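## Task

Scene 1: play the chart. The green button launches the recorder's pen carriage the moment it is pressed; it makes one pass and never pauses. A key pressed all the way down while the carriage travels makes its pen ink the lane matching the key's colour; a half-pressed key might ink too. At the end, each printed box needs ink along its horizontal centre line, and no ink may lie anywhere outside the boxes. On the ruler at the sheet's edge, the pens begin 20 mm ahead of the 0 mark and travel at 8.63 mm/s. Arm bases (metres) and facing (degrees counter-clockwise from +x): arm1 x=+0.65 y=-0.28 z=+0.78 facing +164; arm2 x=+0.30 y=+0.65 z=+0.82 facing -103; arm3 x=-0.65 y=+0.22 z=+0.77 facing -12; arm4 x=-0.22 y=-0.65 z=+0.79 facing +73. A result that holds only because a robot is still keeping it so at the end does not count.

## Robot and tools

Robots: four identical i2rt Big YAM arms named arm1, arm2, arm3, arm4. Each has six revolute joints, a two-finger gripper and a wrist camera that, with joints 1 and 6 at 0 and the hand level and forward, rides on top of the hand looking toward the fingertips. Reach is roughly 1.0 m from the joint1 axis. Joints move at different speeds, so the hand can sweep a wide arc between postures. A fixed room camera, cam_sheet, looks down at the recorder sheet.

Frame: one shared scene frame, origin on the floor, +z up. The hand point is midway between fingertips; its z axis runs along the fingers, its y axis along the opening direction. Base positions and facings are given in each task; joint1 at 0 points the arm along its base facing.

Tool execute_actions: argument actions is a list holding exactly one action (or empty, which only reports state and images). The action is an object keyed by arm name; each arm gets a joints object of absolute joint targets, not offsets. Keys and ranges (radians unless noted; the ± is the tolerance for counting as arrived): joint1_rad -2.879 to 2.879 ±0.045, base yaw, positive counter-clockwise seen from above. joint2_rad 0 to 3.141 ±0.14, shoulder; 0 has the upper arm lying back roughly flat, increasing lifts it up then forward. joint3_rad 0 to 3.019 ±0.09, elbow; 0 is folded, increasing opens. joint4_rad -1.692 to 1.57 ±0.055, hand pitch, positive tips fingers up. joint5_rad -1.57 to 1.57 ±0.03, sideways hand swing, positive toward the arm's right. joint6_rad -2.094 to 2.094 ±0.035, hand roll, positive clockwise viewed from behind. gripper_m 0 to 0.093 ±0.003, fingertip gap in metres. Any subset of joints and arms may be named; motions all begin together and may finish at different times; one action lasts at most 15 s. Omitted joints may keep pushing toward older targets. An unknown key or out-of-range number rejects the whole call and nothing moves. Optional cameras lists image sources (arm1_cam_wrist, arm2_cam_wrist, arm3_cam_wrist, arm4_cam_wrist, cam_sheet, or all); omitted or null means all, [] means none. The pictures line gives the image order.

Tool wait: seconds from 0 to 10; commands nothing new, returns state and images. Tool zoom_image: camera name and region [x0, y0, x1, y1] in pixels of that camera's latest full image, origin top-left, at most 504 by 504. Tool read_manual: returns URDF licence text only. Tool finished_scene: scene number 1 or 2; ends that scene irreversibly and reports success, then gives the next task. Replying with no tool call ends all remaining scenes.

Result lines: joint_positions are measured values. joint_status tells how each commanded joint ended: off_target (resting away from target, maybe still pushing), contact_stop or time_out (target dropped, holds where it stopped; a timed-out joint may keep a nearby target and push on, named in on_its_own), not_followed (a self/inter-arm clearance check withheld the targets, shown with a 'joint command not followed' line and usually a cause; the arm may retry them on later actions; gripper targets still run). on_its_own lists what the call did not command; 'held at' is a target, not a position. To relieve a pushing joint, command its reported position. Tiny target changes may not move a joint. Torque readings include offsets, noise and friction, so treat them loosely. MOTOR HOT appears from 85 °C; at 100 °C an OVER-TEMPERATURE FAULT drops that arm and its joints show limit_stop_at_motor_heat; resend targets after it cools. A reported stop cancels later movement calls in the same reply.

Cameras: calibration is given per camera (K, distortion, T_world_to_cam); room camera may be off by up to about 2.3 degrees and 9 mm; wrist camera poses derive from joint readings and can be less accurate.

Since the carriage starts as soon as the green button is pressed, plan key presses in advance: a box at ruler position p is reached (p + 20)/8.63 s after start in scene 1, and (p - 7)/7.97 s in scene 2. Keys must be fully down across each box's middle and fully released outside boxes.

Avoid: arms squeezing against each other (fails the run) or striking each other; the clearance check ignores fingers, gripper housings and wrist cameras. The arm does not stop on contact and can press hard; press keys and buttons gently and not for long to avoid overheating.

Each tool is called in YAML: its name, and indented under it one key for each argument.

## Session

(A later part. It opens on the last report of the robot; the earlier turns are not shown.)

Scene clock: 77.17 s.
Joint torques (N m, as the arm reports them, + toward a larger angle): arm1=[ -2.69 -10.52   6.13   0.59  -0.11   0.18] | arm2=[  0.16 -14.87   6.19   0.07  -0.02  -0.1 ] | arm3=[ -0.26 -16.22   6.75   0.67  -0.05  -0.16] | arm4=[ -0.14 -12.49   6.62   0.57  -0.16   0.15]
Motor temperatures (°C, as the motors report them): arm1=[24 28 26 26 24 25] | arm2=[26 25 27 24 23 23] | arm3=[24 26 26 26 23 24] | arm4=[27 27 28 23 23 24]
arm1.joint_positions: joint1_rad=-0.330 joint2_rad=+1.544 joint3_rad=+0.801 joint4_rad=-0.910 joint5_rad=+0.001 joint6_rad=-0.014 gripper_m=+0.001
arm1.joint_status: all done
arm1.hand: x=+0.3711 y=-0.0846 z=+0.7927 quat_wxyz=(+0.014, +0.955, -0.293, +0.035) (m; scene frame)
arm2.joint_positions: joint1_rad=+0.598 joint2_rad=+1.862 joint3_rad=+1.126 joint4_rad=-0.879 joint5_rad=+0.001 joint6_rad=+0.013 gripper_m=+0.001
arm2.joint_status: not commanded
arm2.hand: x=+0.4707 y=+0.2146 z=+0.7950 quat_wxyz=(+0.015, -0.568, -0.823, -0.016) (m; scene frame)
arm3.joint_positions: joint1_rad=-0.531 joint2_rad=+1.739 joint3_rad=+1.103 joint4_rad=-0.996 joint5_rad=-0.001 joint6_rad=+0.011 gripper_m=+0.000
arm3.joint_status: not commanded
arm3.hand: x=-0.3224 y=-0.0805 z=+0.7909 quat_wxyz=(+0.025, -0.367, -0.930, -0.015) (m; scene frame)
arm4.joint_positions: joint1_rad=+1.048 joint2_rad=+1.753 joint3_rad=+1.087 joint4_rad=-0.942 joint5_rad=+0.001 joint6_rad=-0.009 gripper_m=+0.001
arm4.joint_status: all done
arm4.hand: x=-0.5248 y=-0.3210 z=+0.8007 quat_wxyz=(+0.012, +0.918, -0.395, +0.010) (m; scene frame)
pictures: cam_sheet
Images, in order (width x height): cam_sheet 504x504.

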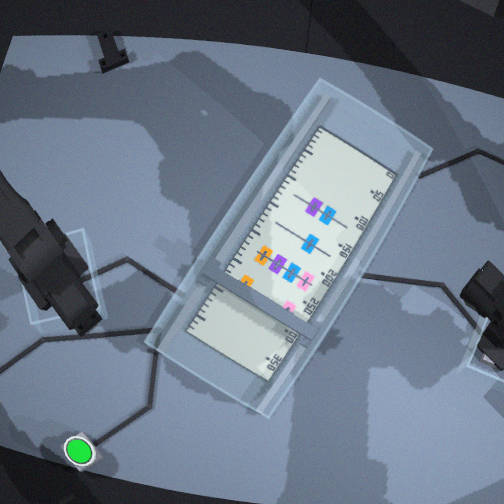

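execute_actions:
  actions: []
  cameras: ["cam_sheet"]

Scene clock: 77.77 s.
Joint torques (N m, as the arm reports them, + toward a larger angle): arm1=[ -2.62 -10.55   5.99   0.53  -0.1    0.18] | arm2=[  0.17 -14.92   6.19   0.07  -0.02  -0.1 ] | arm3=[ -0.09 -16.65   6.77   0.57  -0.01  -0.17] | arm4=[ -0.03 -12.57   6.64   0.62  -0.16   0.16]
Motor temperatures (°C, as the motors report them): arm1=[24 28 26 26 24 25] | arm2=[26 25 27 24 23 23] | arm3=[24 26 26 26 23 24] | arm4=[27 27 28 23 23 24]
arm1.joint_positions: joint1_rad=-0.330 joint2_rad=+1.544 joint3_rad=+0.801 joint4_rad=-0.910 joint5_rad=+0.001 joint6_rad=-0.014 gripper_m=+0.001
arm1.joint_status: all done
arm1.hand: x=+0.3711 y=-0.0846 z=+0.7927 quat_wxyz=(+0.014, +0.955, -0.293, +0.035) (m; scene frame)
arm2.joint_positions: joint1_rad=+0.598 joint2_rad=+1.862 joint3_rad=+1.126 joint4_rad=-0.879 joint5_rad=+0.001 joint6_rad=+0.013 gripper_m=+0.001
arm2.joint_status: not commanded
arm2.hand: x=+0.4707 y=+0.2146 z=+0.7950 quat_wxyz=(+0.015, -0.568, -0.823, -0.016) (m; scene frame)
arm3.joint_positions: joint1_rad=-0.531 joint2_rad=+1.739 joint3_rad=+1.103 joint4_rad=-0.996 joint5_rad=-0.001 joint6_rad=+0.011 gripper_m=+0.000
arm3.joint_status: not commanded
arm3.hand: x=-0.3224 y=-0.0805 z=+0.7909 quat_wxyz=(+0.025, -0.367, -0.930, -0.015) (m; scene frame)
arm4.joint_positions: joint1_rad=+1.048 joint2_rad=+1.753 joint3_rad=+1.087 joint4_rad=-0.942 joint5_rad=+0.001 joint6_rad=-0.009 gripper_m=+0.001
arm4.joint_status: all done
arm4.hand: x=-0.5248 y=-0.3210 z=+0.8007 quat_wxyz=(+0.012, +0.918, -0.395, +0.010) (m; scene frame)
pictures: cam_sheet
Images, in order (width x height): cam_sheet 504x504.

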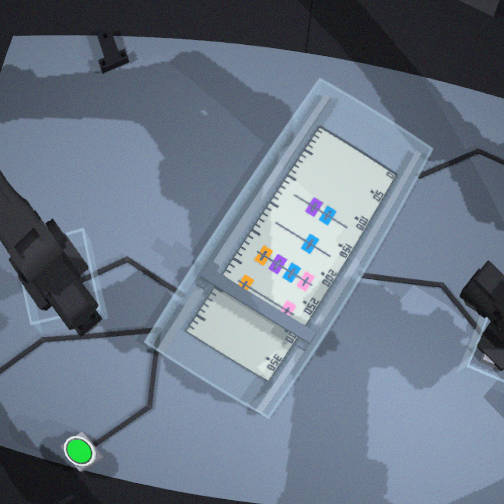

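zoom_image:
  camera: "cam_sheet"
  region: [200, 180, 380, 360]

Region (200, 180, 380, 360) of cam_sheet's 504x504 image, scaled by 2.800, with more detail than that image has.

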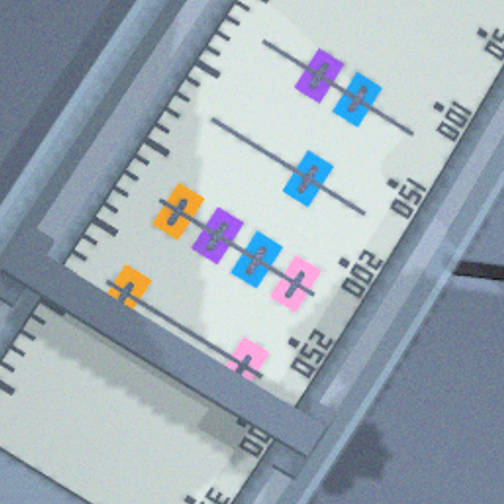

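finished_scene:
  scene: 1

The scene is finished: the task was done.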